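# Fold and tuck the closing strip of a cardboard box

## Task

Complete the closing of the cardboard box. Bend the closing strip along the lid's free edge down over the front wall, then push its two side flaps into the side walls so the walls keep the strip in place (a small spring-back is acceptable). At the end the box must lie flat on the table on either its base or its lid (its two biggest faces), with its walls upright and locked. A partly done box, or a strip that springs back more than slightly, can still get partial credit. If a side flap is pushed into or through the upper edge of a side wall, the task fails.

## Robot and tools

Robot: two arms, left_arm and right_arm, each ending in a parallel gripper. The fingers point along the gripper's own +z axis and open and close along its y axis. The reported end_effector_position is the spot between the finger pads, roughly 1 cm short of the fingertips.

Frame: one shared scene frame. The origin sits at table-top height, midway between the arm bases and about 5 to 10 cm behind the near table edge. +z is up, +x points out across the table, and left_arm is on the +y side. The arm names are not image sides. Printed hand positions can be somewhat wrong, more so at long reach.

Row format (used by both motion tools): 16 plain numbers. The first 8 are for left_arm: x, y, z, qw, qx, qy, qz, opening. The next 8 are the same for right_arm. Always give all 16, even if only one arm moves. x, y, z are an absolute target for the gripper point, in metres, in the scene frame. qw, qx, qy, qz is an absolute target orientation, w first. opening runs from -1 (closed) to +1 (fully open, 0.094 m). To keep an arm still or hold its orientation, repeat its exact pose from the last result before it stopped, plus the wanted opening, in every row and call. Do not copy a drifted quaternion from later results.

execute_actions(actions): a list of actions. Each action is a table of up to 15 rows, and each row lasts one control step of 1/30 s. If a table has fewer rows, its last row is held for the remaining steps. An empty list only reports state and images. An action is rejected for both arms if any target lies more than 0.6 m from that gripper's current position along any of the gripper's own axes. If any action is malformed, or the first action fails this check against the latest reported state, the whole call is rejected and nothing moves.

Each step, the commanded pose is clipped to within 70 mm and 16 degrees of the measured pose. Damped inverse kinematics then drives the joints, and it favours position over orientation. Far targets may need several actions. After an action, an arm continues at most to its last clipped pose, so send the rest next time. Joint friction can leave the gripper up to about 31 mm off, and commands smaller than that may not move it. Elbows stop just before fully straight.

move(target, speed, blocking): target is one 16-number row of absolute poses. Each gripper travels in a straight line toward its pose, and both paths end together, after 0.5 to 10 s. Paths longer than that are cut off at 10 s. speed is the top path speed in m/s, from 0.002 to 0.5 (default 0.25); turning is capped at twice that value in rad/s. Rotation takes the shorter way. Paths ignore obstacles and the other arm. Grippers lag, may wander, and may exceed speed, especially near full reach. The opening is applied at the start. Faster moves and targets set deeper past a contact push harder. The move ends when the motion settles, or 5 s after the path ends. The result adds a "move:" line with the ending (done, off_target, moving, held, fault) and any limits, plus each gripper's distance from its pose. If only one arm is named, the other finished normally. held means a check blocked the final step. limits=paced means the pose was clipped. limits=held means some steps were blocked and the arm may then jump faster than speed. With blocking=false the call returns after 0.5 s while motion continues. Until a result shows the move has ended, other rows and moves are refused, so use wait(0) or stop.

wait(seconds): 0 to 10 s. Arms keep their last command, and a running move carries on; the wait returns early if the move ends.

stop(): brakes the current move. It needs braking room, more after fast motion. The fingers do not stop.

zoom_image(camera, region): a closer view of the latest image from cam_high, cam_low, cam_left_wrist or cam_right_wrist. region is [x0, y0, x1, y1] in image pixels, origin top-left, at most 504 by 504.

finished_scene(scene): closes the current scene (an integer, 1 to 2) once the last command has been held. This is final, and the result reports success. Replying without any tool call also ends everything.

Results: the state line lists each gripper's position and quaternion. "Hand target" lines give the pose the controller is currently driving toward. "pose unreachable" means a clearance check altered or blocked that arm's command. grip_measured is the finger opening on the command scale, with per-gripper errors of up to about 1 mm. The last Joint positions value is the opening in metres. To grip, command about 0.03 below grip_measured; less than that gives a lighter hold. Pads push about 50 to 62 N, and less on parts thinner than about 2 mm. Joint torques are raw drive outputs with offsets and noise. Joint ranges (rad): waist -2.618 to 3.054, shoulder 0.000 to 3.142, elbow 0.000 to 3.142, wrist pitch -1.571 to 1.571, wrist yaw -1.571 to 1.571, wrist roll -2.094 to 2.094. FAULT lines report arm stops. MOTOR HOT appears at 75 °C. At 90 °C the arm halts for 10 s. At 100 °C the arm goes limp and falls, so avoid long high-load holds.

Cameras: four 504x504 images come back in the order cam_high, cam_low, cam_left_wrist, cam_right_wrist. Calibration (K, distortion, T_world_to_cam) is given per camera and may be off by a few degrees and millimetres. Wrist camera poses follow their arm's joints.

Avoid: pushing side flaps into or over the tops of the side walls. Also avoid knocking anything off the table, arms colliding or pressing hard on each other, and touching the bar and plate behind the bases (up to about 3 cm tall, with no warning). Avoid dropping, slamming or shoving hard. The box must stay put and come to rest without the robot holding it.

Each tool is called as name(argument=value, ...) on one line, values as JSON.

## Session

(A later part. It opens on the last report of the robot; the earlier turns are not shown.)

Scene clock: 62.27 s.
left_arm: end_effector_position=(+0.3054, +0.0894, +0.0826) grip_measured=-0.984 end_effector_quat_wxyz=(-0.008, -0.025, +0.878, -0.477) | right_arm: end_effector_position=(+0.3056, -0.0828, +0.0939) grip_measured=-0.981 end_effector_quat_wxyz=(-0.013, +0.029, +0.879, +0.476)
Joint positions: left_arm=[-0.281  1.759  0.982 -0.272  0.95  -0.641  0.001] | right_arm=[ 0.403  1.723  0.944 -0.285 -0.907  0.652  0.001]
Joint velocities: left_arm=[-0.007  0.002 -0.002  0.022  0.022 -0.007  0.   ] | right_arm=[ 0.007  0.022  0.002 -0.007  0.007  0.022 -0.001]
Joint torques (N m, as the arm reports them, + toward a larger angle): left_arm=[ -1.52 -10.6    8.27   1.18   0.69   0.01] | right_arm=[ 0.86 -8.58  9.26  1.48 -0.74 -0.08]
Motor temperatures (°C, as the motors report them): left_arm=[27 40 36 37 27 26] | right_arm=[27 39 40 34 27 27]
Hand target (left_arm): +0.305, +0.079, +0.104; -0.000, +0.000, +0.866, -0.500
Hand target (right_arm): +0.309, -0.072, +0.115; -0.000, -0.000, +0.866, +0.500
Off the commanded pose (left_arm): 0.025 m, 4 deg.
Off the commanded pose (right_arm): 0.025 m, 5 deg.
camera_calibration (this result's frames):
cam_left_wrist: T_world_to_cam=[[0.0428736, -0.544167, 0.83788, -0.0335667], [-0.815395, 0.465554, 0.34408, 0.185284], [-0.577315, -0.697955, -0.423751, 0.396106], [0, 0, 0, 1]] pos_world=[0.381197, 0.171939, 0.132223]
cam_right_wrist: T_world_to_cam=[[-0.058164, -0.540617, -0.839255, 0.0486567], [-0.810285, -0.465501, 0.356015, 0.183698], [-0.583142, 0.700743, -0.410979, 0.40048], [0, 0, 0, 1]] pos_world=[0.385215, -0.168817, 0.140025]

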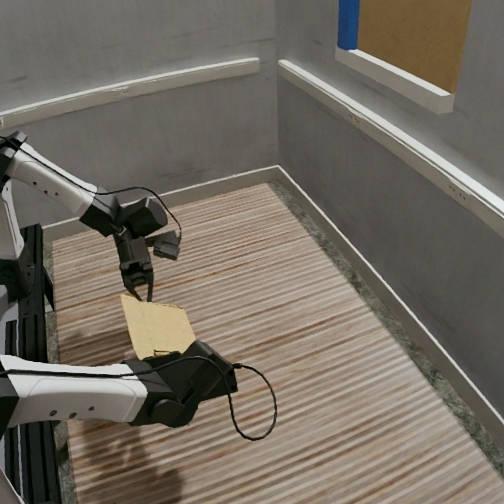

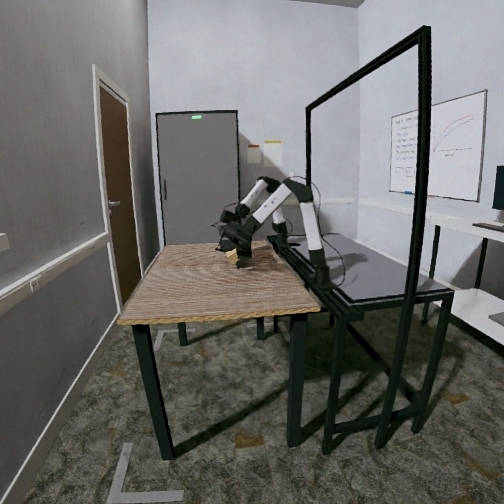

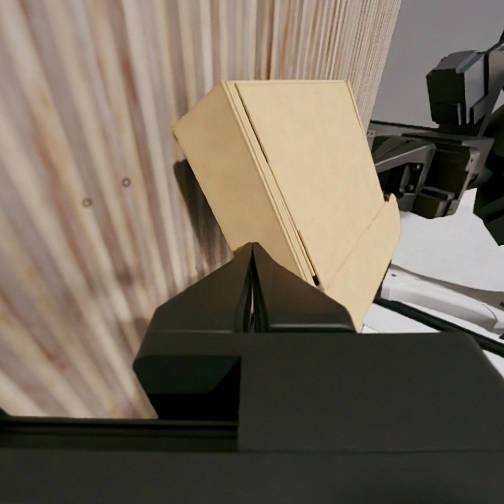

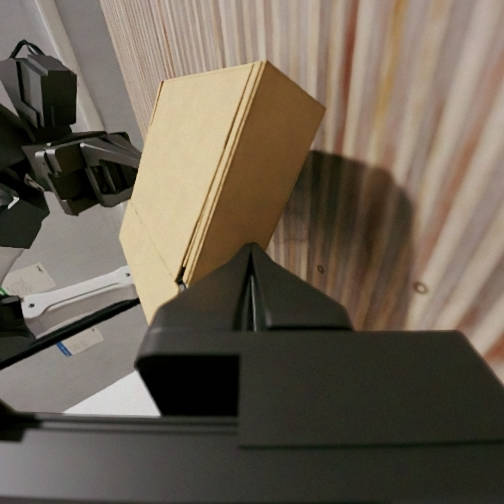

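execute_actions(actions=[[[0.305,0.079,0.105,0,0,0.843,-0.537,-1,0.31,-0.071,0.115,0,0,0.843,0.537,-1]],[[0.305,0.079,0.105,0,0,0.819,-0.574,-1,0.31,-0.071,0.115,0,0,0.819,0.574,-1]],[[0.305,0.079,0.105,0,0,0.793,-0.609,-1,0.31,-0.071,0.115,0,0,0.793,0.609,-1]],[[0.305,0.079,0.105,0,0,0.766,-0.643,-1,0.31,-0.071,0.115,0,0,0.766,0.643,-1]],[[0.305,0.079,0.105,0,0,0.766,-0.643,-1,0.31,-0.071,0.115,0,0,0.766,0.643,-1]]])

Scene clock: 69.43 s.
left_arm: end_effector_position=(+0.3169, +0.0920, +0.0964) grip_measured=-0.984 end_effector_quat_wxyz=(+0.011, -0.038, +0.782, -0.622) | right_arm: end_effector_position=(+0.3256, -0.0799, +0.1279) grip_measured=-0.981 end_effector_quat_wxyz=(+0.030, +0.003, +0.766, +0.643)
Joint positions: left_arm=[-0.209  1.846  0.739  0.578  1.207 -1.087  0.001] | right_arm=[ 0.324  1.809  0.74   0.589 -1.214  1.054  0.001]
Joint velocities: left_arm=[ 0.007 -0.002 -0.017  0.066 -0.022 -0.095 -0.   ] | right_arm=[-0.012 -0.002 -0.007  0.022 -0.037 -0.022  0.   ]
Joint torques (N m, as the arm reports them, + toward a larger angle): left_arm=[-3.03 -7.69  5.53  2.15  0.72 -0.11] | right_arm=[ 2.66 -5.89  4.59  1.92 -0.43  0.06]
Motor temperatures (°C, as the motors report them): left_arm=[27 41 37 38 27 26] | right_arm=[27 39 41 35 28 27]
Hand target (left_arm): +0.305, +0.080, +0.104; -0.002, +0.002, +0.769, -0.639
Hand target (right_arm): +0.310, -0.072, +0.115; -0.000, -0.000, +0.766, +0.643
Off the commanded pose (left_arm): 0.020 m, 5 deg.
Off the commanded pose (right_arm): 0.022 m, 3 deg.
camera_calibration (this result's frames):
cam_left_wrist: T_world_to_cam=[[0.037832, -0.225337, 0.973546, -0.0850078], [-0.846445, 0.510594, 0.151075, 0.213015], [-0.53113, -0.829769, -0.171419, 0.383634], [0, 0, 0, 1]] pos_world=[0.387281, 0.190407, 0.11634]
cam_right_wrist: T_world_to_cam=[[0.0409704, -0.168025, -0.984931, 0.096101], [-0.835787, -0.545943, 0.0583694, 0.229096], [-0.547524, 0.820801, -0.162801, 0.390374], [0, 0, 0, 1]] pos_world=[0.401277, -0.179198, 0.144834]

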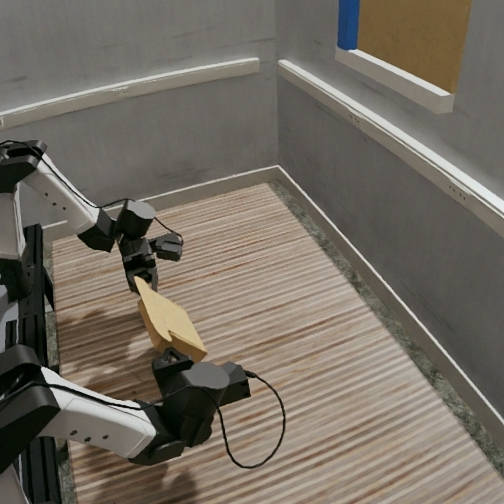

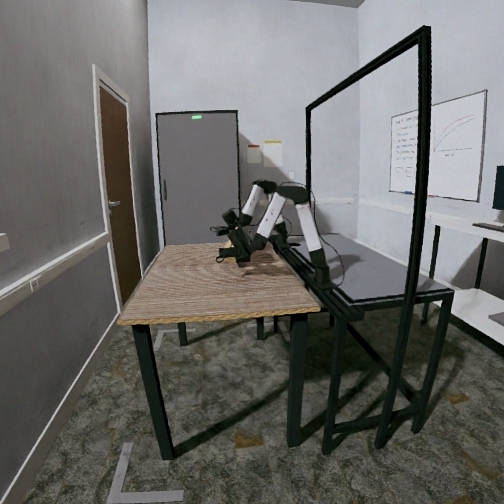

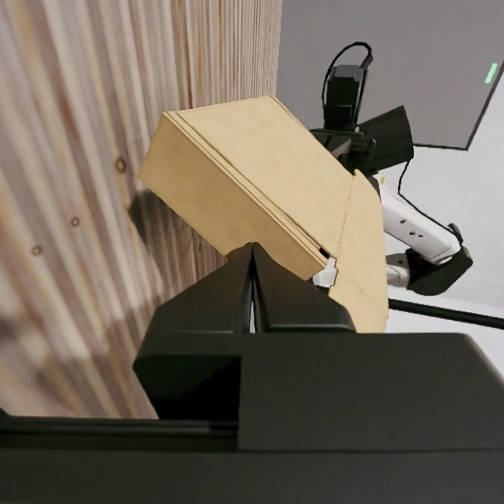

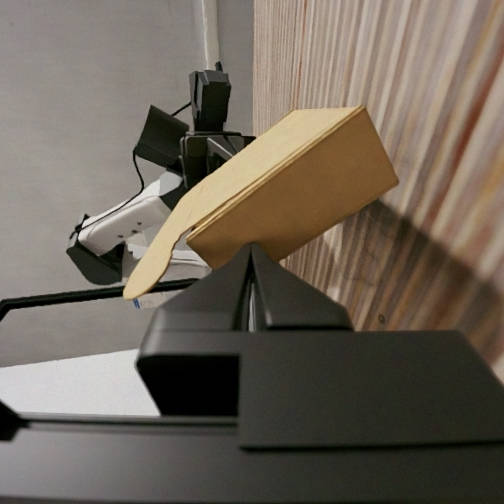

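execute_actions(actions=[[[0.295,0.081,0.102,0,0,0.766,-0.643,-1,0.30,-0.073,0.10,0,0,0.766,0.643,-1]],[[0.285,0.081,0.095,0,0,0.766,-0.643,-1,0.29,-0.073,0.092,0,0,0.766,0.643,-1]],[[0.275,0.081,0.085,0,0,0.766,-0.643,-1,0.28,-0.073,0.085,0,0,0.766,0.643,-1]],[[0.27,0.081,0.075,0,0,0.766,-0.643,-1,0.275,-0.073,0.078,0,0,0.766,0.643,-1]]])

Scene clock: 74.50 s.
left_arm: end_effector_position=(+0.2812, +0.0911, +0.0768) grip_measured=-0.984 end_effector_quat_wxyz=(+0.012, -0.019, +0.771, -0.637) | right_arm: end_effector_position=(+0.2881, -0.0818, +0.0809) grip_measured=-0.981 end_effector_quat_wxyz=(+0.014, +0.014, +0.768, +0.640)
Joint positions: left_arm=[-0.238  1.888  0.567  0.895  1.217 -1.159  0.001] | right_arm=[ 0.353  1.899  0.556  0.86  -1.194  1.095  0.001]
Joint velocities: left_arm=[ 0.017 -0.007  0.022  0.007  0.007 -0.051  0.   ] | right_arm=[-0.012 -0.002 -0.007  0.007 -0.007  0.007  0.001]
Joint torques (N m, as the arm reports them, + toward a larger angle): left_arm=[-3.41 -6.51  4.24  1.96  0.33 -0.1 ] | right_arm=[ 3.01 -6.25  3.58  2.21 -0.27  0.05]
Motor temperatures (°C, as the motors report them): left_arm=[27 41 37 39 27 26] | right_arm=[27 39 40 36 27 27]
Hand target (left_arm): +0.270, +0.082, +0.075; -0.001, +0.000, +0.767, -0.641
Hand target (right_arm): +0.275, -0.073, +0.078; -0.001, -0.000, +0.766, +0.643
Off the commanded pose (left_arm): 0.015 m, 3 deg.
Off the commanded pose (right_arm): 0.016 m, 2 deg.
camera_calibration (this result's frames):
cam_left_wrist: T_world_to_cam=[[0.00536624, -0.19019, 0.981733, -0.0595363], [-0.835573, 0.53848, 0.108886, 0.183806], [-0.549353, -0.820894, -0.156028, 0.363636], [0, 0, 0, 1]] pos_world=[0.353668, 0.188208, 0.0951722]
cam_right_wrist: T_world_to_cam=[[0.00194875, -0.175703, -0.984441, 0.0615637], [-0.830847, -0.548126, 0.0961846, 0.194811], [-0.556497, 0.817733, -0.14705, 0.364732], [0, 0, 0, 1]] pos_world=[0.36471, -0.180655, 0.0955019]

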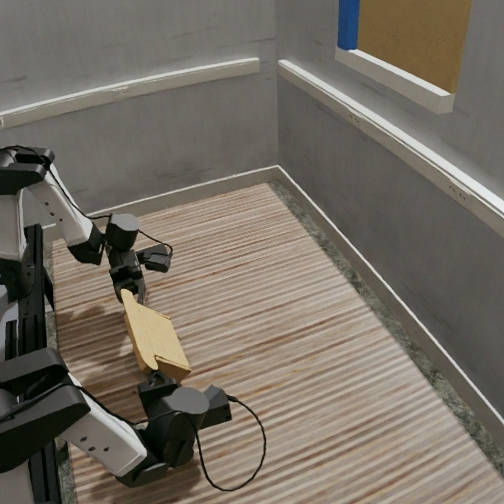

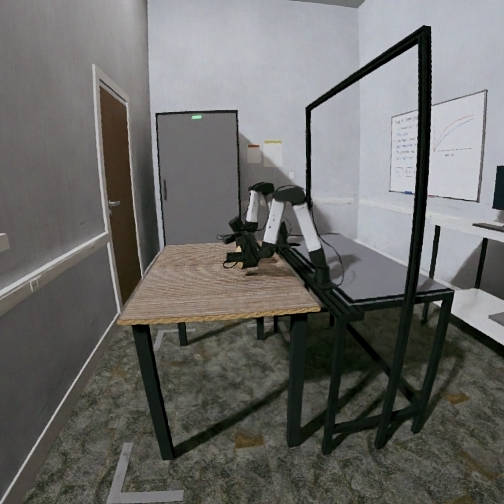

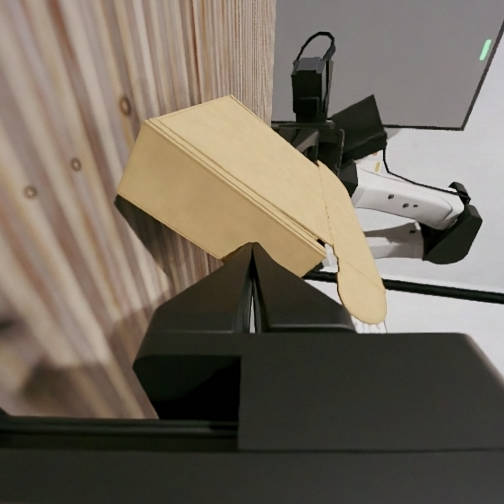

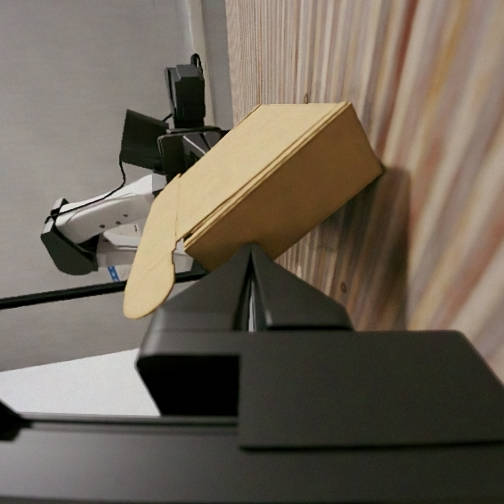

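execute_actions(actions=[[[0.273,0.081,0.085,-0.06,-0.05,0.764,-0.641,-1,0.278,-0.073,0.09,-0.06,0.05,0.764,0.641,-1]],[[0.276,0.081,0.09,-0.12,-0.10,0.757,-0.635,-1,0.281,-0.073,0.095,-0.12,0.10,0.757,0.635,-1]],[[0.279,0.081,0.09,-0.176,-0.148,0.746,-0.626,-1,0.284,-0.073,0.095,-0.176,0.148,0.746,0.626,-1]],[[0.282,0.081,0.09,-0.23,-0.193,0.73,-0.613,-1,0.287,-0.073,0.095,-0.23,0.193,0.73,0.613,-1]],[[0.282,0.081,0.09,-0.23,-0.193,0.73,-0.613,-1,0.287,-0.073,0.095,-0.23,0.193,0.73,0.613,-1]]])

Scene clock: 82.97 s.
left_arm: end_effector_position=(+0.2867, +0.0902, +0.0917) grip_measured=-0.984 end_effector_quat_wxyz=(-0.214, -0.209, +0.731, -0.613) | right_arm: end_effector_position=(+0.2828, -0.0827, +0.0878) grip_measured=-0.981 end_effector_quat_wxyz=(-0.234, +0.218, +0.729, +0.605)
Joint positions: left_arm=[-0.216  1.888  0.682  0.695  1.342 -1.666  0.001] | right_arm=[ 0.334  1.89   0.651  0.584 -1.32   1.57   0.001]
Joint velocities: left_arm=[-0.007 -0.017 -0.007 -0.066  0.037  0.051 -0.001] | right_arm=[-0.017  0.022  0.017  0.007  0.066  0.022  0.   ]
Joint torques (N m, as the arm reports them, + toward a larger angle): left_arm=[-2.65 -6.27  6.41  1.62  0.39 -0.1 ] | right_arm=[ 1.79 -6.69  7.57  1.95 -0.44  0.1 ]
Motor temperatures (°C, as the motors report them): left_arm=[27 41 36 40 27 26] | right_arm=[27 39 40 37 27 27]
Hand target (left_arm): +0.282, +0.081, +0.090; -0.230, -0.193, +0.731, -0.612
Hand target (right_arm): +0.286, -0.073, +0.095; -0.230, +0.193, +0.731, +0.613
Off the commanded pose (left_arm): 0.010 m, 3 deg.
Off the commanded pose (right_arm): 0.013 m, 3 deg.
camera_calibration (this result's frames):
cam_left_wrist: T_world_to_cam=[[0.560478, -0.161963, 0.812178, -0.220491], [-0.635912, 0.544092, 0.547339, 0.0893882], [-0.530548, -0.823245, 0.201957, 0.330269], [0, 0, 0, 1]] pos_world=[0.355647, 0.187546, 0.0634522]
cam_right_wrist: T_world_to_cam=[[-0.595825, -0.167572, -0.785438, 0.220502], [-0.603241, -0.552247, 0.575434, 0.0825143], [-0.530182, 0.816666, 0.227956, 0.323168], [0, 0, 0, 1]] pos_world=[0.352495, -0.181402, 0.0520406]

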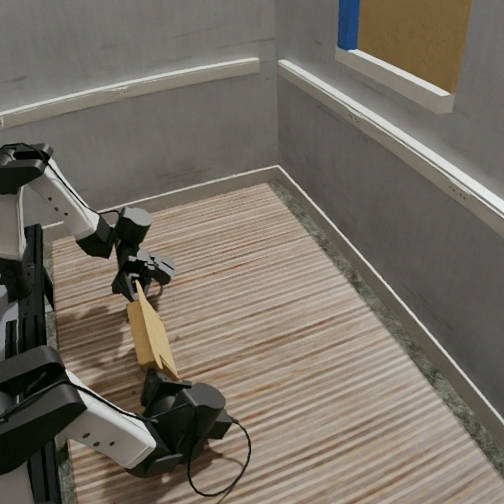

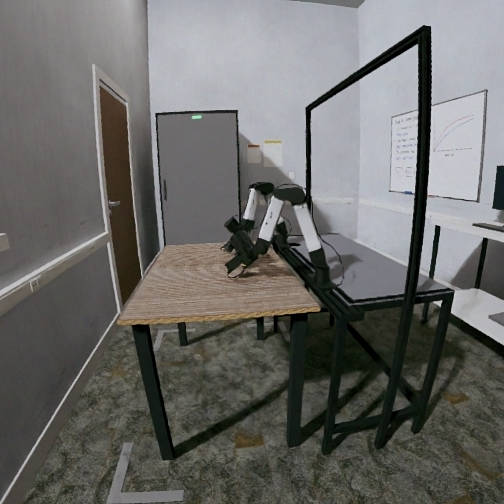

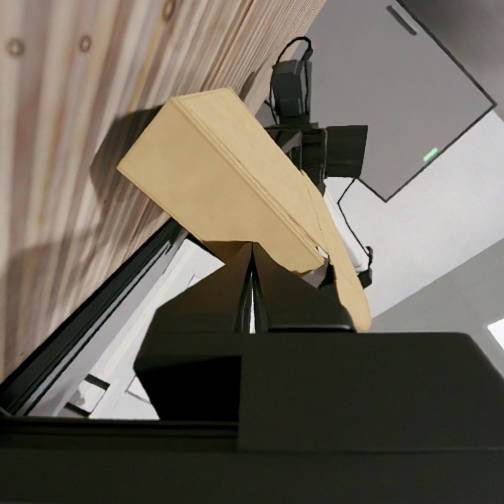

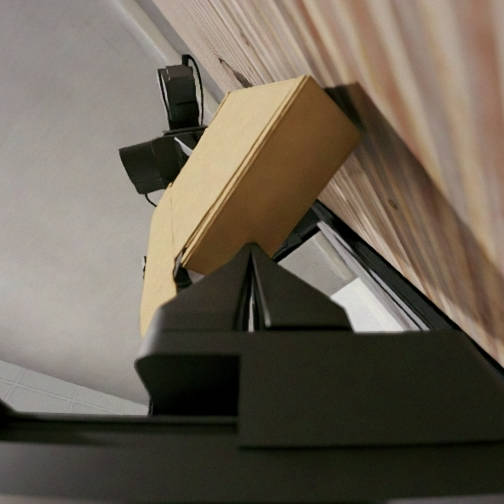

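execute_actions(actions=[[[0.286,0.081,0.078,-0.23,-0.193,0.73,-0.613,-1,0.293,-0.073,0.087,-0.23,0.193,0.73,0.613,-1]],[[0.29,0.081,0.068,-0.23,-0.193,0.73,-0.613,-1,0.298,-0.073,0.078,-0.23,0.193,0.73,0.613,-1]],[[0.293,0.083,0.062,-0.23,-0.193,0.73,-0.613,-1,0.301,-0.075,0.072,-0.23,0.193,0.73,0.613,-1]]])

Scene clock: 88.57 s.
left_arm: end_effector_position=(+0.2934, +0.0910, +0.0713) grip_measured=-0.984 end_effector_quat_wxyz=(-0.225, -0.193, +0.727, -0.619) | right_arm: end_effector_position=(+0.2952, -0.0827, +0.0797) grip_measured=-0.981 end_effector_quat_wxyz=(-0.237, +0.191, +0.723, +0.619)
Joint positions: left_arm=[-0.207  2.014  0.719  0.788  1.389 -1.656  0.001] | right_arm=[ 0.318  1.993  0.711  0.649 -1.38   1.55   0.001]
Joint velocities: left_arm=[ 0.012 -0.002  0.007  0.007  0.022 -0.037 -0.002] | right_arm=[ 0.032  0.007 -0.007  0.11   0.007 -0.022 -0.001]
Joint torques (N m, as the arm reports them, + toward a larger angle): left_arm=[-2.44 -6.51  5.81  1.45  0.07  0.02] | right_arm=[ 1.76 -6.13  6.87  1.54 -0.06 -0.07]
Motor temperatures (°C, as the motors report them): left_arm=[27 40 37 40 27 26] | right_arm=[27 38 40 37 27 27]
Hand target (left_arm): +0.292, +0.084, +0.062; -0.230, -0.193, +0.731, -0.613
Hand target (right_arm): +0.301, -0.075, +0.072; -0.230, +0.193, +0.730, +0.614
Off the commanded pose (left_arm): 0.012 m, 1 deg.
Off the commanded pose (right_arm): 0.012 m, 1 deg.
camera_calibration (this result's frames):
cam_left_wrist: T_world_to_cam=[[0.551012, -0.160174, 0.818981, -0.205368], [-0.62087, 0.577064, 0.530583, 0.0980965], [-0.55759, -0.800838, 0.218522, 0.343359], [0, 0, 0, 1]] pos_world=[0.365519, 0.185473, 0.0411129]
cam_right_wrist: T_world_to_cam=[[-0.566799, -0.153251, -0.809477, 0.216041], [-0.600346, -0.596048, 0.53321, 0.0934745], [-0.564202, 0.788189, 0.245836, 0.337856], [0, 0, 0, 1]] pos_world=[0.369188, -0.177471, 0.0419812]

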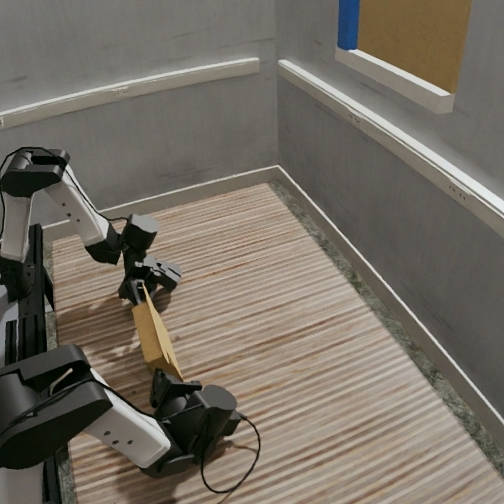

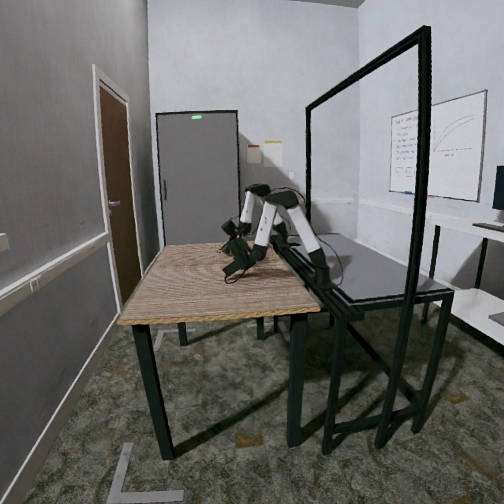

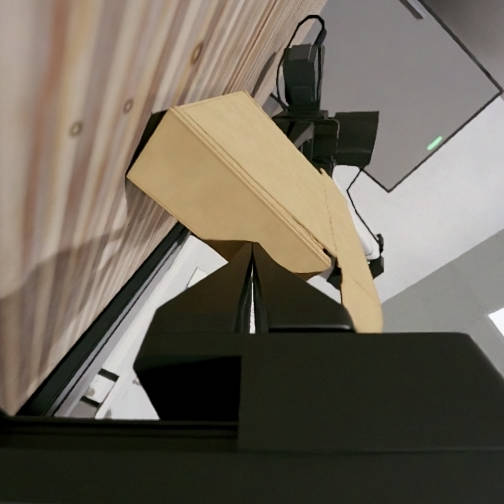

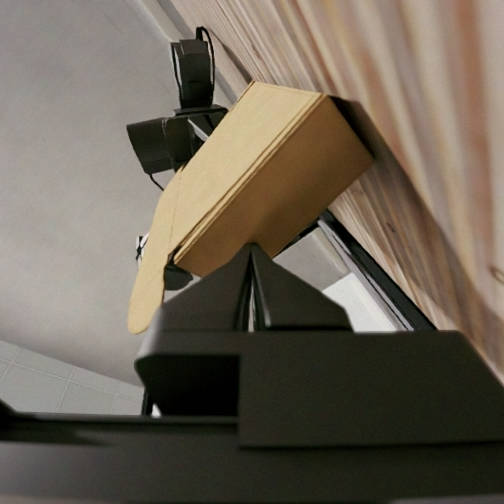

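move(target=[0.293,0.15,0.075,-0.23,-0.193,0.73,-0.613,-1,0.297,-0.145,0.083,-0.23,0.193,0.73,0.613,-1], speed=0.08)

move(target=[0.31,0.14,0.19,0.183,0.683,0.683,-0.183,-0.2,0.34,-0.15,0.19,0.183,-0.683,0.683,0.183,0.2], speed=0.4)

move(target=[0.315,0.03,0.165,0.183,0.683,0.683,-0.183,-0.2,0.36,-0.11,0.165,0.183,-0.683,0.683,0.183,0.2], speed=0.2)

Scene clock: 106.00 s.
left_arm: end_effector_position=(+0.2926, +0.1459, +0.0832) grip_measured=-0.984 end_effector_quat_wxyz=(-0.213, -0.190, +0.724, -0.628) | right_arm: end_effector_position=(+0.2921, -0.1444, +0.0839) grip_measured=-0.981 end_effector_quat_wxyz=(-0.231, +0.196, +0.727, +0.616)
Joint positions: left_arm=[-0.034  1.979  0.954 -0.466  1.495 -0.644  0.001] | right_arm=[ 0.123  2.033  1.006 -0.761 -1.44   0.382  0.001]
Joint velocities: left_arm=[ 0.007  0.1    0.09  -0.271 -0.007  0.286 -0.   ] | right_arm=[-0.007  0.007  0.002 -0.095 -0.022 -0.051 -0.   ]
Joint torques (N m, as the arm reports them, + toward a larger angle): left_arm=[ 0.32 -7.17  6.21  0.23  0.37  0.01] | right_arm=[-0.78 -7.11  6.72  0.04 -0.5  -0.09]
Motor temperatures (°C, as the motors report them): left_arm=[27 40 37 39 27 26] | right_arm=[27 38 40 36 27 27]
Hand target (left_arm): +0.294, +0.149, +0.076; -0.220, -0.203, +0.725, -0.621
Hand target (right_arm): +0.298, -0.146, +0.081; -0.227, +0.195, +0.731, +0.613
Off the commanded pose (left_arm): 0.009 m, 3 deg.
Off the commanded pose (right_arm): 0.005 m, 1 deg.
move: off_target (left_arm)
camera_calibration (this result's frames):
cam_left_wrist: T_world_to_cam=[[0.53542, -0.139802, 0.832935, -0.205502], [-0.641591, 0.574034, 0.508769, 0.0679281], [-0.54926, -0.806809, 0.217654, 0.38274], [0, 0, 0, 1]] pos_world=[0.363835, 0.241075, 0.053305]
cam_right_wrist: T_world_to_cam=[[-0.565074, -0.158851, -0.809603, 0.206924], [-0.609843, -0.5805, 0.539547, 0.0571241], [-0.555682, 0.798615, 0.231152, 0.38396], [0, 0, 0, 1]] pos_world=[0.365124, -0.240606, 0.0479522]

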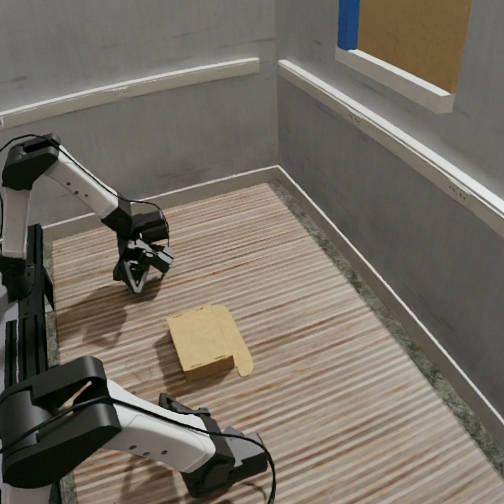

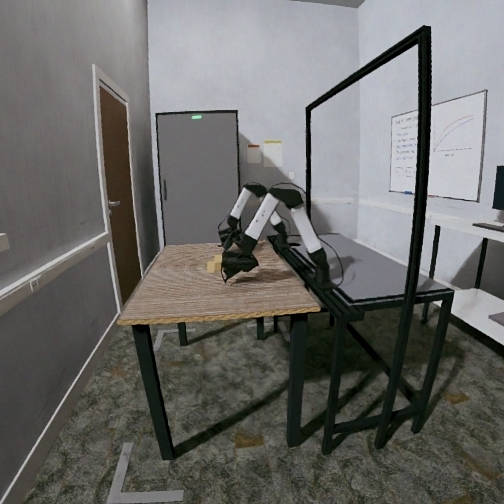

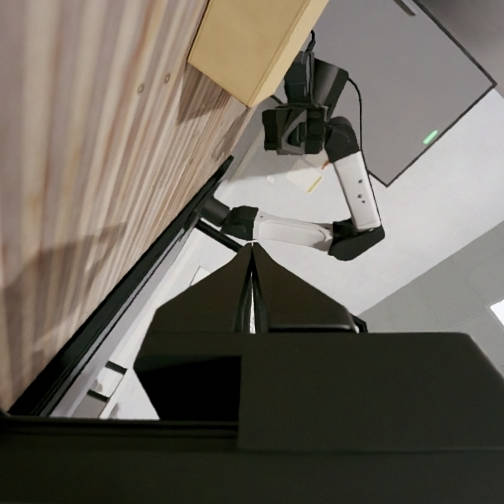

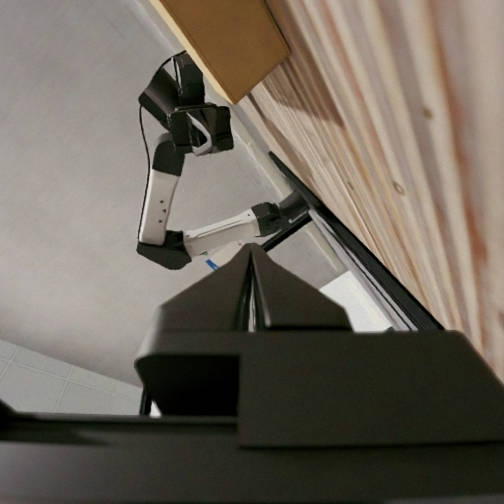

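Scene clock: 109.43 s.
left_arm: end_effector_position=(+0.3144, +0.1367, +0.1843) grip_measured=-0.202 end_effector_quat_wxyz=(+0.175, +0.676, +0.689, -0.192) | right_arm: end_effector_position=(+0.3411, -0.1496, +0.1882) grip_measured=+0.198 end_effector_quat_wxyz=(-0.176, +0.677, -0.688, -0.194)
Joint positions: left_arm=[-0.28   1.764  1.672 -1.283  0.541  1.183  0.038] | right_arm=[ 0.336  1.811  1.7   -1.303 -0.519 -1.242  0.056]
Joint velocities: left_arm=[-0.027 -0.012  0.002  0.022 -0.022 -0.081  0.   ] | right_arm=[-0.017  0.007 -0.012  0.066  0.007  0.037 -0.   ]
Joint torques (N m, as the arm reports them, + toward a larger angle): left_arm=[ -0.6  -10.5    5.85   0.75   0.21  -0.04] | right_arm=[ 0.48 -9.3   7.22  0.73 -0.3  -0.02]
Motor temperatures (°C, as the motors report them): left_arm=[27 41 37 38 27 26] | right_arm=[27 39 41 36 27 27]
Hand target (left_arm): +0.313, +0.138, +0.187; +0.182, +0.682, +0.684, -0.181
Hand target (right_arm): +0.341, -0.149, +0.192; -0.182, +0.684, -0.681, -0.187
Off the commanded pose (left_arm): 0.008 m, 2 deg.
Off the commanded pose (right_arm): 0.002 m, 2 deg.
move: done
camera_calibration (this result's frames):
cam_left_wrist: T_world_to_cam=[[-0.999724, -0.00370327, 0.0231998, 0.310666], [-0.00138642, 0.995077, 0.0990959, -0.147583], [-0.0234526, 0.0990364, -0.994807, 0.299626], [0, 0, 0, 1]] pos_world=[0.317402, 0.118333, 0.305488]
cam_right_wrist: T_world_to_cam=[[0.999512, 0.000654597, -0.0312193, -0.33811], [0.00372719, -0.995134, 0.0984634, -0.160651], [-0.0310029, -0.0985317, -0.994651, 0.308717], [0, 0, 0, 1]] pos_world=[0.348115, -0.129229, 0.312328]

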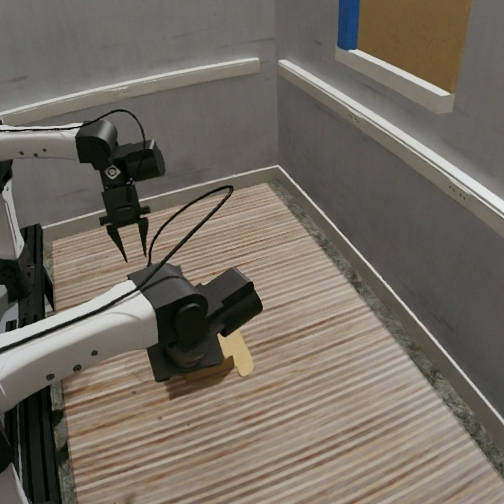

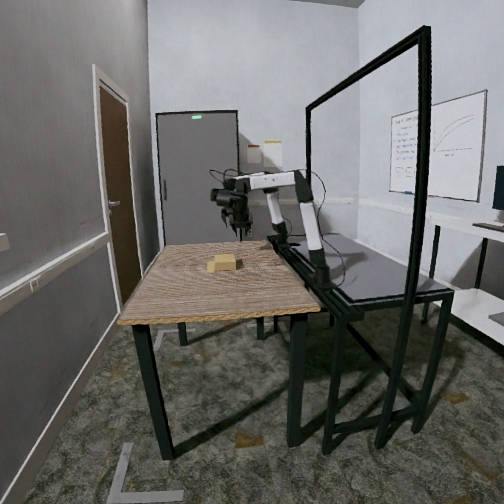

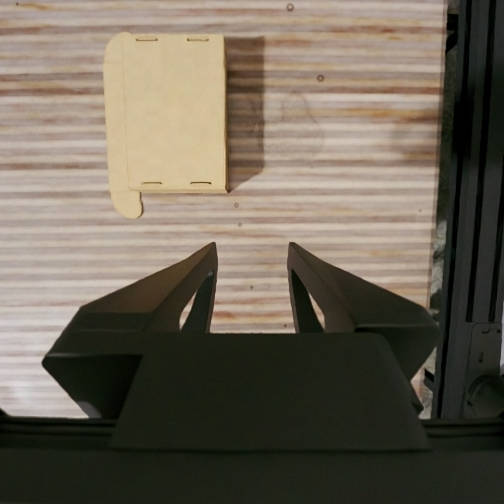

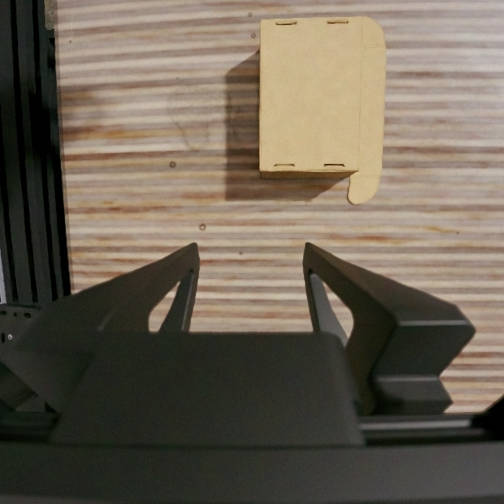

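Scene clock: 110.53 s.
left_arm: end_effector_position=(+0.3074, +0.0316, +0.1639) grip_measured=-0.202 end_effector_quat_wxyz=(+0.174, +0.687, +0.679, -0.190) | right_arm: end_effector_position=(+0.3555, -0.1124, +0.1647) grip_measured=+0.198 end_effector_quat_wxyz=(-0.181, +0.683, -0.682, -0.188)
Joint positions: left_arm=[-0.558  1.886  1.754 -1.103  0.465  0.909  0.038] | right_arm=[ 0.425  1.883  1.7   -1.172 -0.496 -1.156  0.056]
Joint velocities: left_arm=[-0.002  0.017  0.007  0.081 -0.066  0.022  0.001] | right_arm=[-0.012 -0.017  0.007 -0.066 -0.022 -0.081 -0.   ]
Joint torques (N m, as the arm reports them, + toward a larger angle): left_arm=[-0.02 -9.08  8.27  1.03  0.16 -0.2 ] | right_arm=[ 0.23 -8.31  8.59  0.86 -0.31  0.13]
Motor temperatures (°C, as the motors report them): left_arm=[27 41 37 38 27 26] | right_arm=[27 39 41 36 27 27]
Hand target (left_arm): +0.316, +0.030, +0.164; +0.181, +0.684, +0.683, -0.182
Hand target (right_arm): +0.360, -0.110, +0.165; -0.183, +0.683, -0.683, -0.184
Off the commanded pose (left_arm): 0.008 m, 1 deg.
Off the commanded pose (right_arm): 0.005 m, 1 deg.
move: done
camera_calibration (this result's frames):
cam_left_wrist: T_world_to_cam=[[-0.999645, 0.0232643, 0.0129771, 0.304529], [0.0244885, 0.994285, 0.103912, -0.0496631], [-0.0104855, 0.104193, -0.994502, 0.285342], [0, 0, 0, 1]] pos_world=[0.308629, 0.012564, 0.284982]
cam_right_wrist: T_world_to_cam=[[0.999844, 0.0128002, -0.0121476, -0.355134], [0.0139638, -0.994778, 0.101107, -0.125343], [-0.0107899, -0.101261, -0.994801, 0.281999], [0, 0, 0, 1]] pos_world=[0.359872, -0.0915874, 0.288892]

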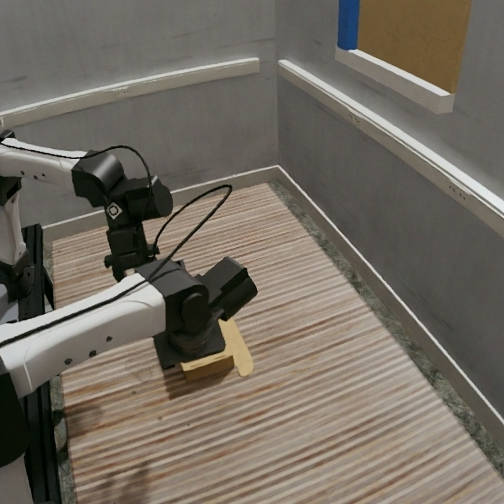

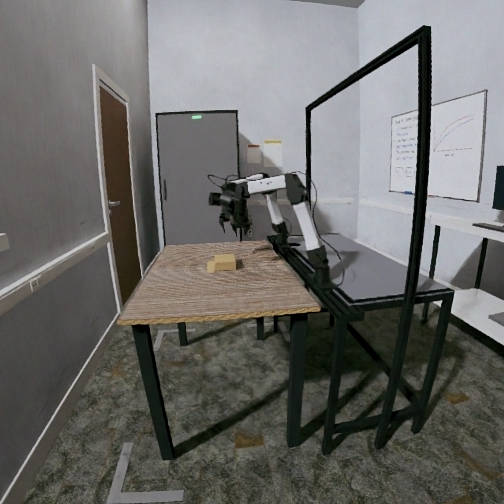

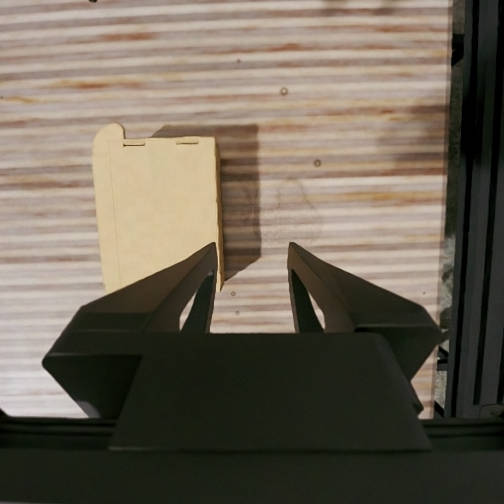

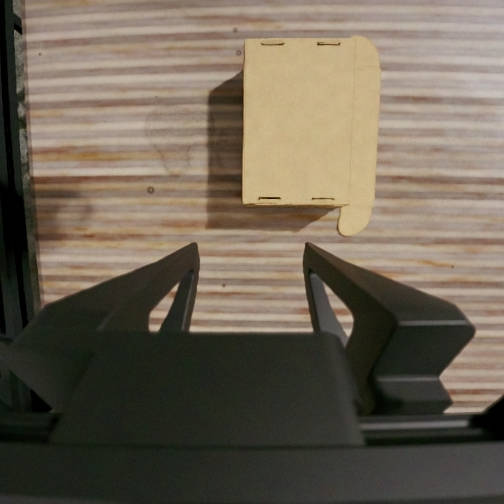

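execute_actions(actions=[])

Scene clock: 126.47 s.
left_arm: end_effector_position=(+0.3076, +0.0317, +0.1638) grip_measured=-0.202 end_effector_quat_wxyz=(+0.174, +0.686, +0.680, -0.189) | right_arm: end_effector_position=(+0.3557, -0.1124, +0.1647) grip_measured=+0.198 end_effector_quat_wxyz=(-0.181, +0.683, -0.682, -0.188)
Joint positions: left_arm=[-0.558  1.886  1.754 -1.103  0.464  0.907  0.038] | right_arm=[ 0.425  1.883  1.7   -1.171 -0.496 -1.156  0.056]
Joint velocities: left_arm=[ 0.022  0.002  0.017 -0.022 -0.037 -0.037  0.   ] | right_arm=[ 0.027 -0.002 -0.007  0.022  0.022  0.066 -0.   ]
Joint torques (N m, as the arm reports them, + toward a larger angle): left_arm=[-0.1  -9.12  8.38  1.02  0.15 -0.17] | right_arm=[ 0.28 -8.31  8.59  0.89 -0.28  0.12]
Motor temperatures (°C, as the motors report them): left_arm=[27 43 39 38 27 26] | right_arm=[27 40 42 35 27 27]
Hand target (left_arm): +0.316, +0.030, +0.164; +0.181, +0.684, +0.683, -0.182
Hand target (right_arm): +0.360, -0.110, +0.165; -0.183, +0.683, -0.683, -0.184
Off the commanded pose (left_arm): 0.008 m, 1 deg.
Off the commanded pose (right_arm): 0.005 m, 1 deg.
camera_calibration (this result's frames):
cam_left_wrist: T_world_to_cam=[[-0.999695, 0.0208186, 0.0133092, 0.304727], [0.0221043, 0.994211, 0.10515, -0.0492992], [-0.0110431, 0.105412, -0.994367, 0.285331], [0, 0, 0, 1]] pos_world=[0.308874, 0.0125924, 0.284852]
cam_right_wrist: T_world_to_cam=[[0.999859, 0.012068, -0.0116862, -0.355481], [0.0131895, -0.994779, 0.101197, -0.125077], [-0.010404, -0.101336, -0.994798, 0.281858], [0, 0, 0, 1]] pos_world=[0.360013, -0.0915715, 0.288895]

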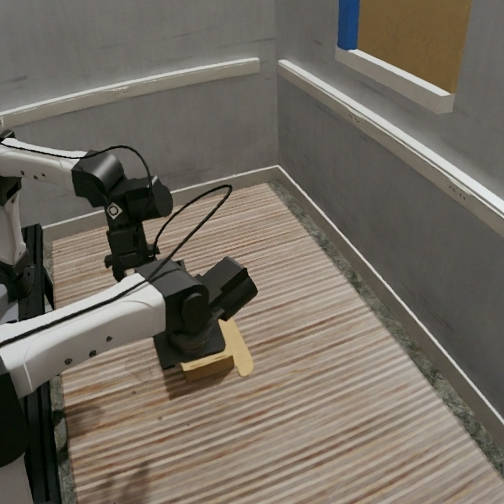

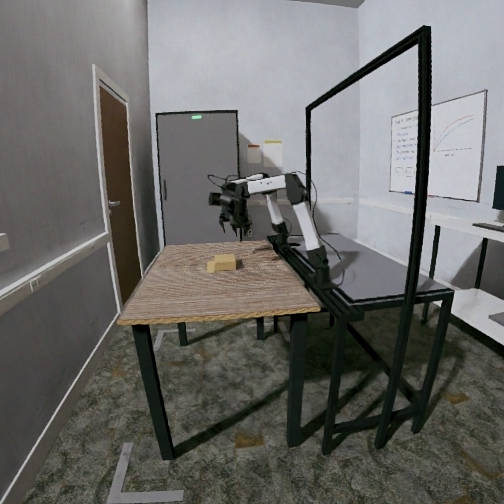

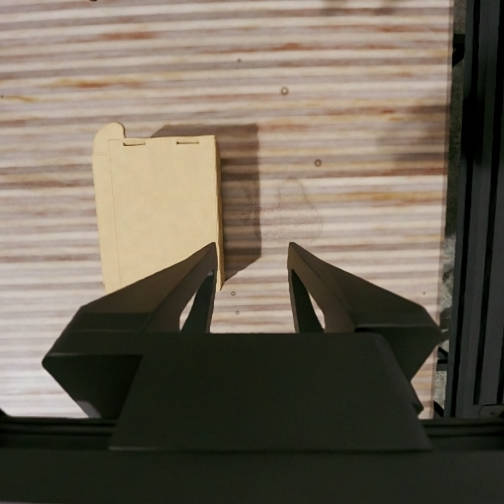

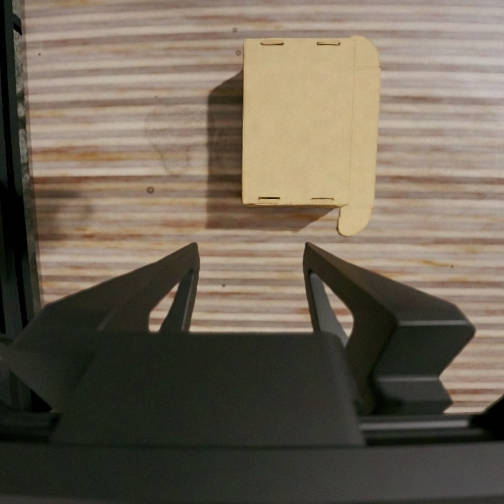

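move(target=[0.40,0.15,0.10,0,0,0.866,-0.5,-1, 0.407,-0.145,0.10,0,0,0.866,0.5,-1], speed=0.2)

move(target=[0.40,0.115,0.015,0,0,0.866,-0.5,-1, 0.407,-0.108,0.022,0,0,0.866,0.5,-1], speed=0.1)

Scene clock: 138.70 s.
left_arm: end_effector_position=(+0.3971, +0.1487, +0.1093) grip_measured=-0.983 end_effector_quat_wxyz=(+0.006, +0.013, +0.866, -0.499) | right_arm: end_effector_position=(+0.4115, -0.1444, +0.1079) grip_measured=-0.980 end_effector_quat_wxyz=(+0.014, -0.014, +0.868, +0.495)
Joint positions: left_arm=[-0.053  2.071  1.529 -0.839  1.083 -0.167  0.001] | right_arm=[ 0.159  2.073  1.496 -0.782 -1.034  0.178  0.001]
Joint velocities: left_arm=[-0.007 -0.012 -0.007  0.066 -0.007 -0.022 -0.   ] | right_arm=[-0.022  0.002 -0.002 -0.022 -0.022  0.051 -0.001]
Joint torques (N m, as the arm reports them, + toward a larger angle): left_arm=[  0.5  -10.52   5.41   0.79   0.52  -0.1 ] | right_arm=[ -0.87 -10.5    5.01   0.89  -0.56   0.04]
Motor temperatures (°C, as the motors report them): left_arm=[27 44 39 37 27 26] | right_arm=[27 41 42 34 27 27]
Hand target (left_arm): +0.397, +0.153, +0.101; -0.000, +0.001, +0.864, -0.503
Hand target (right_arm): +0.407, -0.147, +0.100; +0.003, -0.000, +0.867, +0.498
Off the commanded pose (left_arm): 0.010 m, 2 deg.
Off the commanded pose (right_arm): 0.009 m, 2 deg.
move: done
camera_calibration (this result's frames):
cam_left_wrist: T_world_to_cam=[[-0.0378898, -0.501358, 0.86441, -0.00477328], [-0.809251, 0.522875, 0.267795, 0.220619], [-0.58624, -0.689378, -0.425536, 0.504282], [0, 0, 0, 1]] pos_world=[0.473985, 0.229892, 0.159635]
cam_right_wrist: T_world_to_cam=[[0.0444409, -0.503601, -0.862793, -0.0010173], [-0.81436, -0.51851, 0.260701, 0.240223], [-0.578656, 0.691038, -0.433155, 0.510304], [0, 0, 0, 1]] pos_world=[0.490964, -0.228593, 0.157537]

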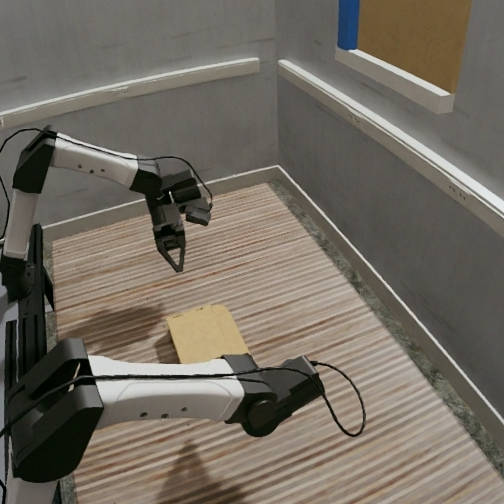

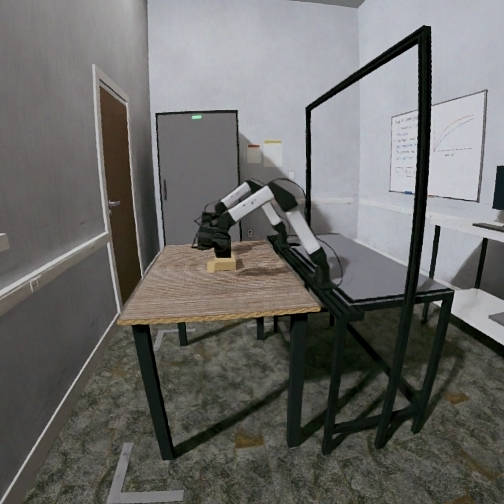

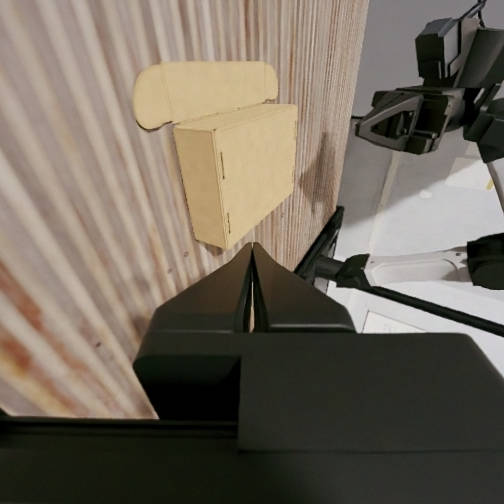

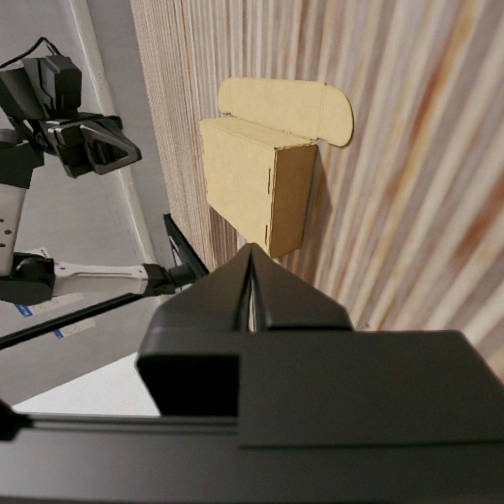

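Scene clock: 140.30 s.
left_arm: end_effector_position=(+0.4013, +0.1136, +0.0261) grip_measured=-0.983 end_effector_quat_wxyz=(+0.005, +0.009, +0.863, -0.505) | right_arm: end_effector_position=(+0.4161, -0.1075, +0.0353) grip_measured=-0.980 end_effector_quat_wxyz=(+0.015, -0.010, +0.862, +0.506)
Joint positions: left_arm=[-0.144  2.208  1.37  -0.369  1.069 -0.369  0.001] | right_arm=[ 0.243  2.207  1.361 -0.354 -1.032  0.362  0.001]
Joint velocities: left_arm=[-0.002 -0.007  0.007  0.037 -0.037  0.007  0.   ] | right_arm=[ 0.007 -0.002 -0.012 -0.007 -0.081 -0.007  0.   ]
Joint torques (N m, as the arm reports them, + toward a larger angle): left_arm=[ -0.43 -11.01   5.09   1.05   0.3   -0.1 ] | right_arm=[  0.26 -10.31   4.52   1.09  -0.4    0.05]
Motor temperatures (°C, as the motors report them): left_arm=[27 44 39 37 27 26] | right_arm=[27 41 42 34 27 27]
Hand target (left_arm): +0.398, +0.116, +0.015; -0.001, +0.001, +0.866, -0.499
Hand target (right_arm): +0.407, -0.108, +0.022; -0.001, -0.000, +0.866, +0.501
Off the commanded pose (left_arm): 0.011 m, 1 deg.
Off the commanded pose (right_arm): 0.016 m, 2 deg.
move: off_target (left_arm, right_arm)
camera_calibration (this result's frames):
cam_left_wrist: T_world_to_cam=[[-0.0299099, -0.490969, 0.870663, 0.0451191], [-0.810486, 0.521701, 0.266346, 0.26527], [-0.584994, -0.697694, -0.413528, 0.447216], [0, 0, 0, 1]] pos_world=[0.477966, 0.19578, 0.074999]
cam_right_wrist: T_world_to_cam=[[0.0387132, -0.481895, -0.875373, -0.0401382], [-0.817033, -0.519614, 0.249916, 0.283384], [-0.57529, 0.705534, -0.41384, 0.455507], [0, 0, 0, 1]] pos_world=[0.495137, -0.193468, 0.0825491]

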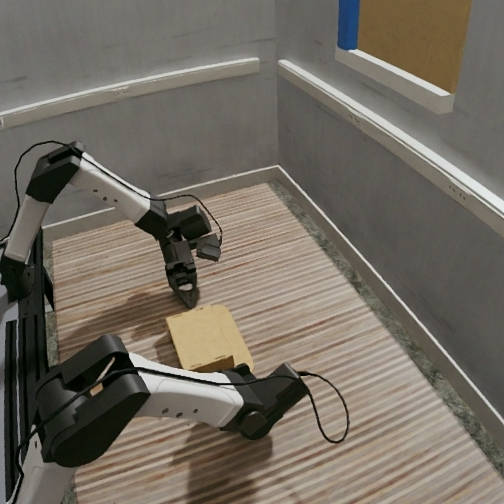

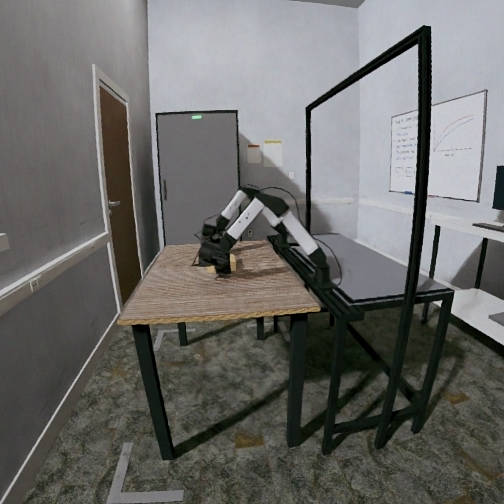

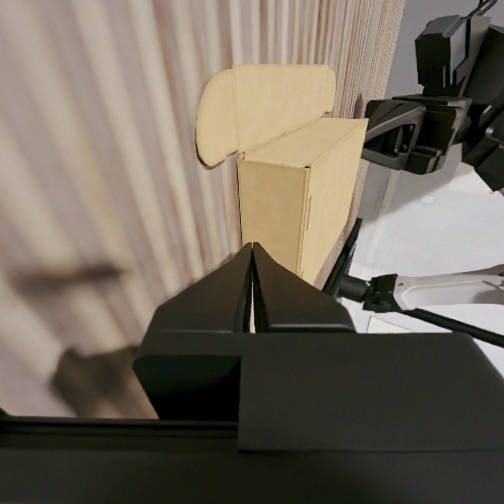

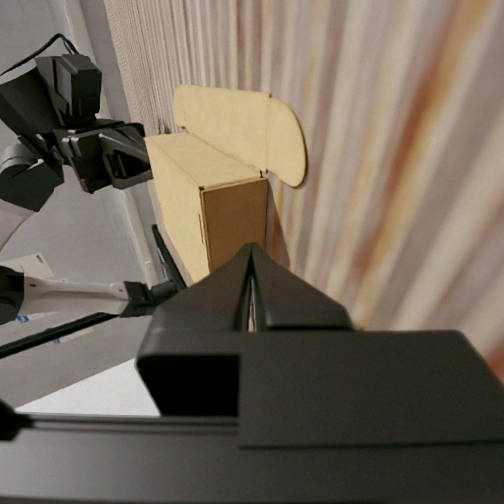

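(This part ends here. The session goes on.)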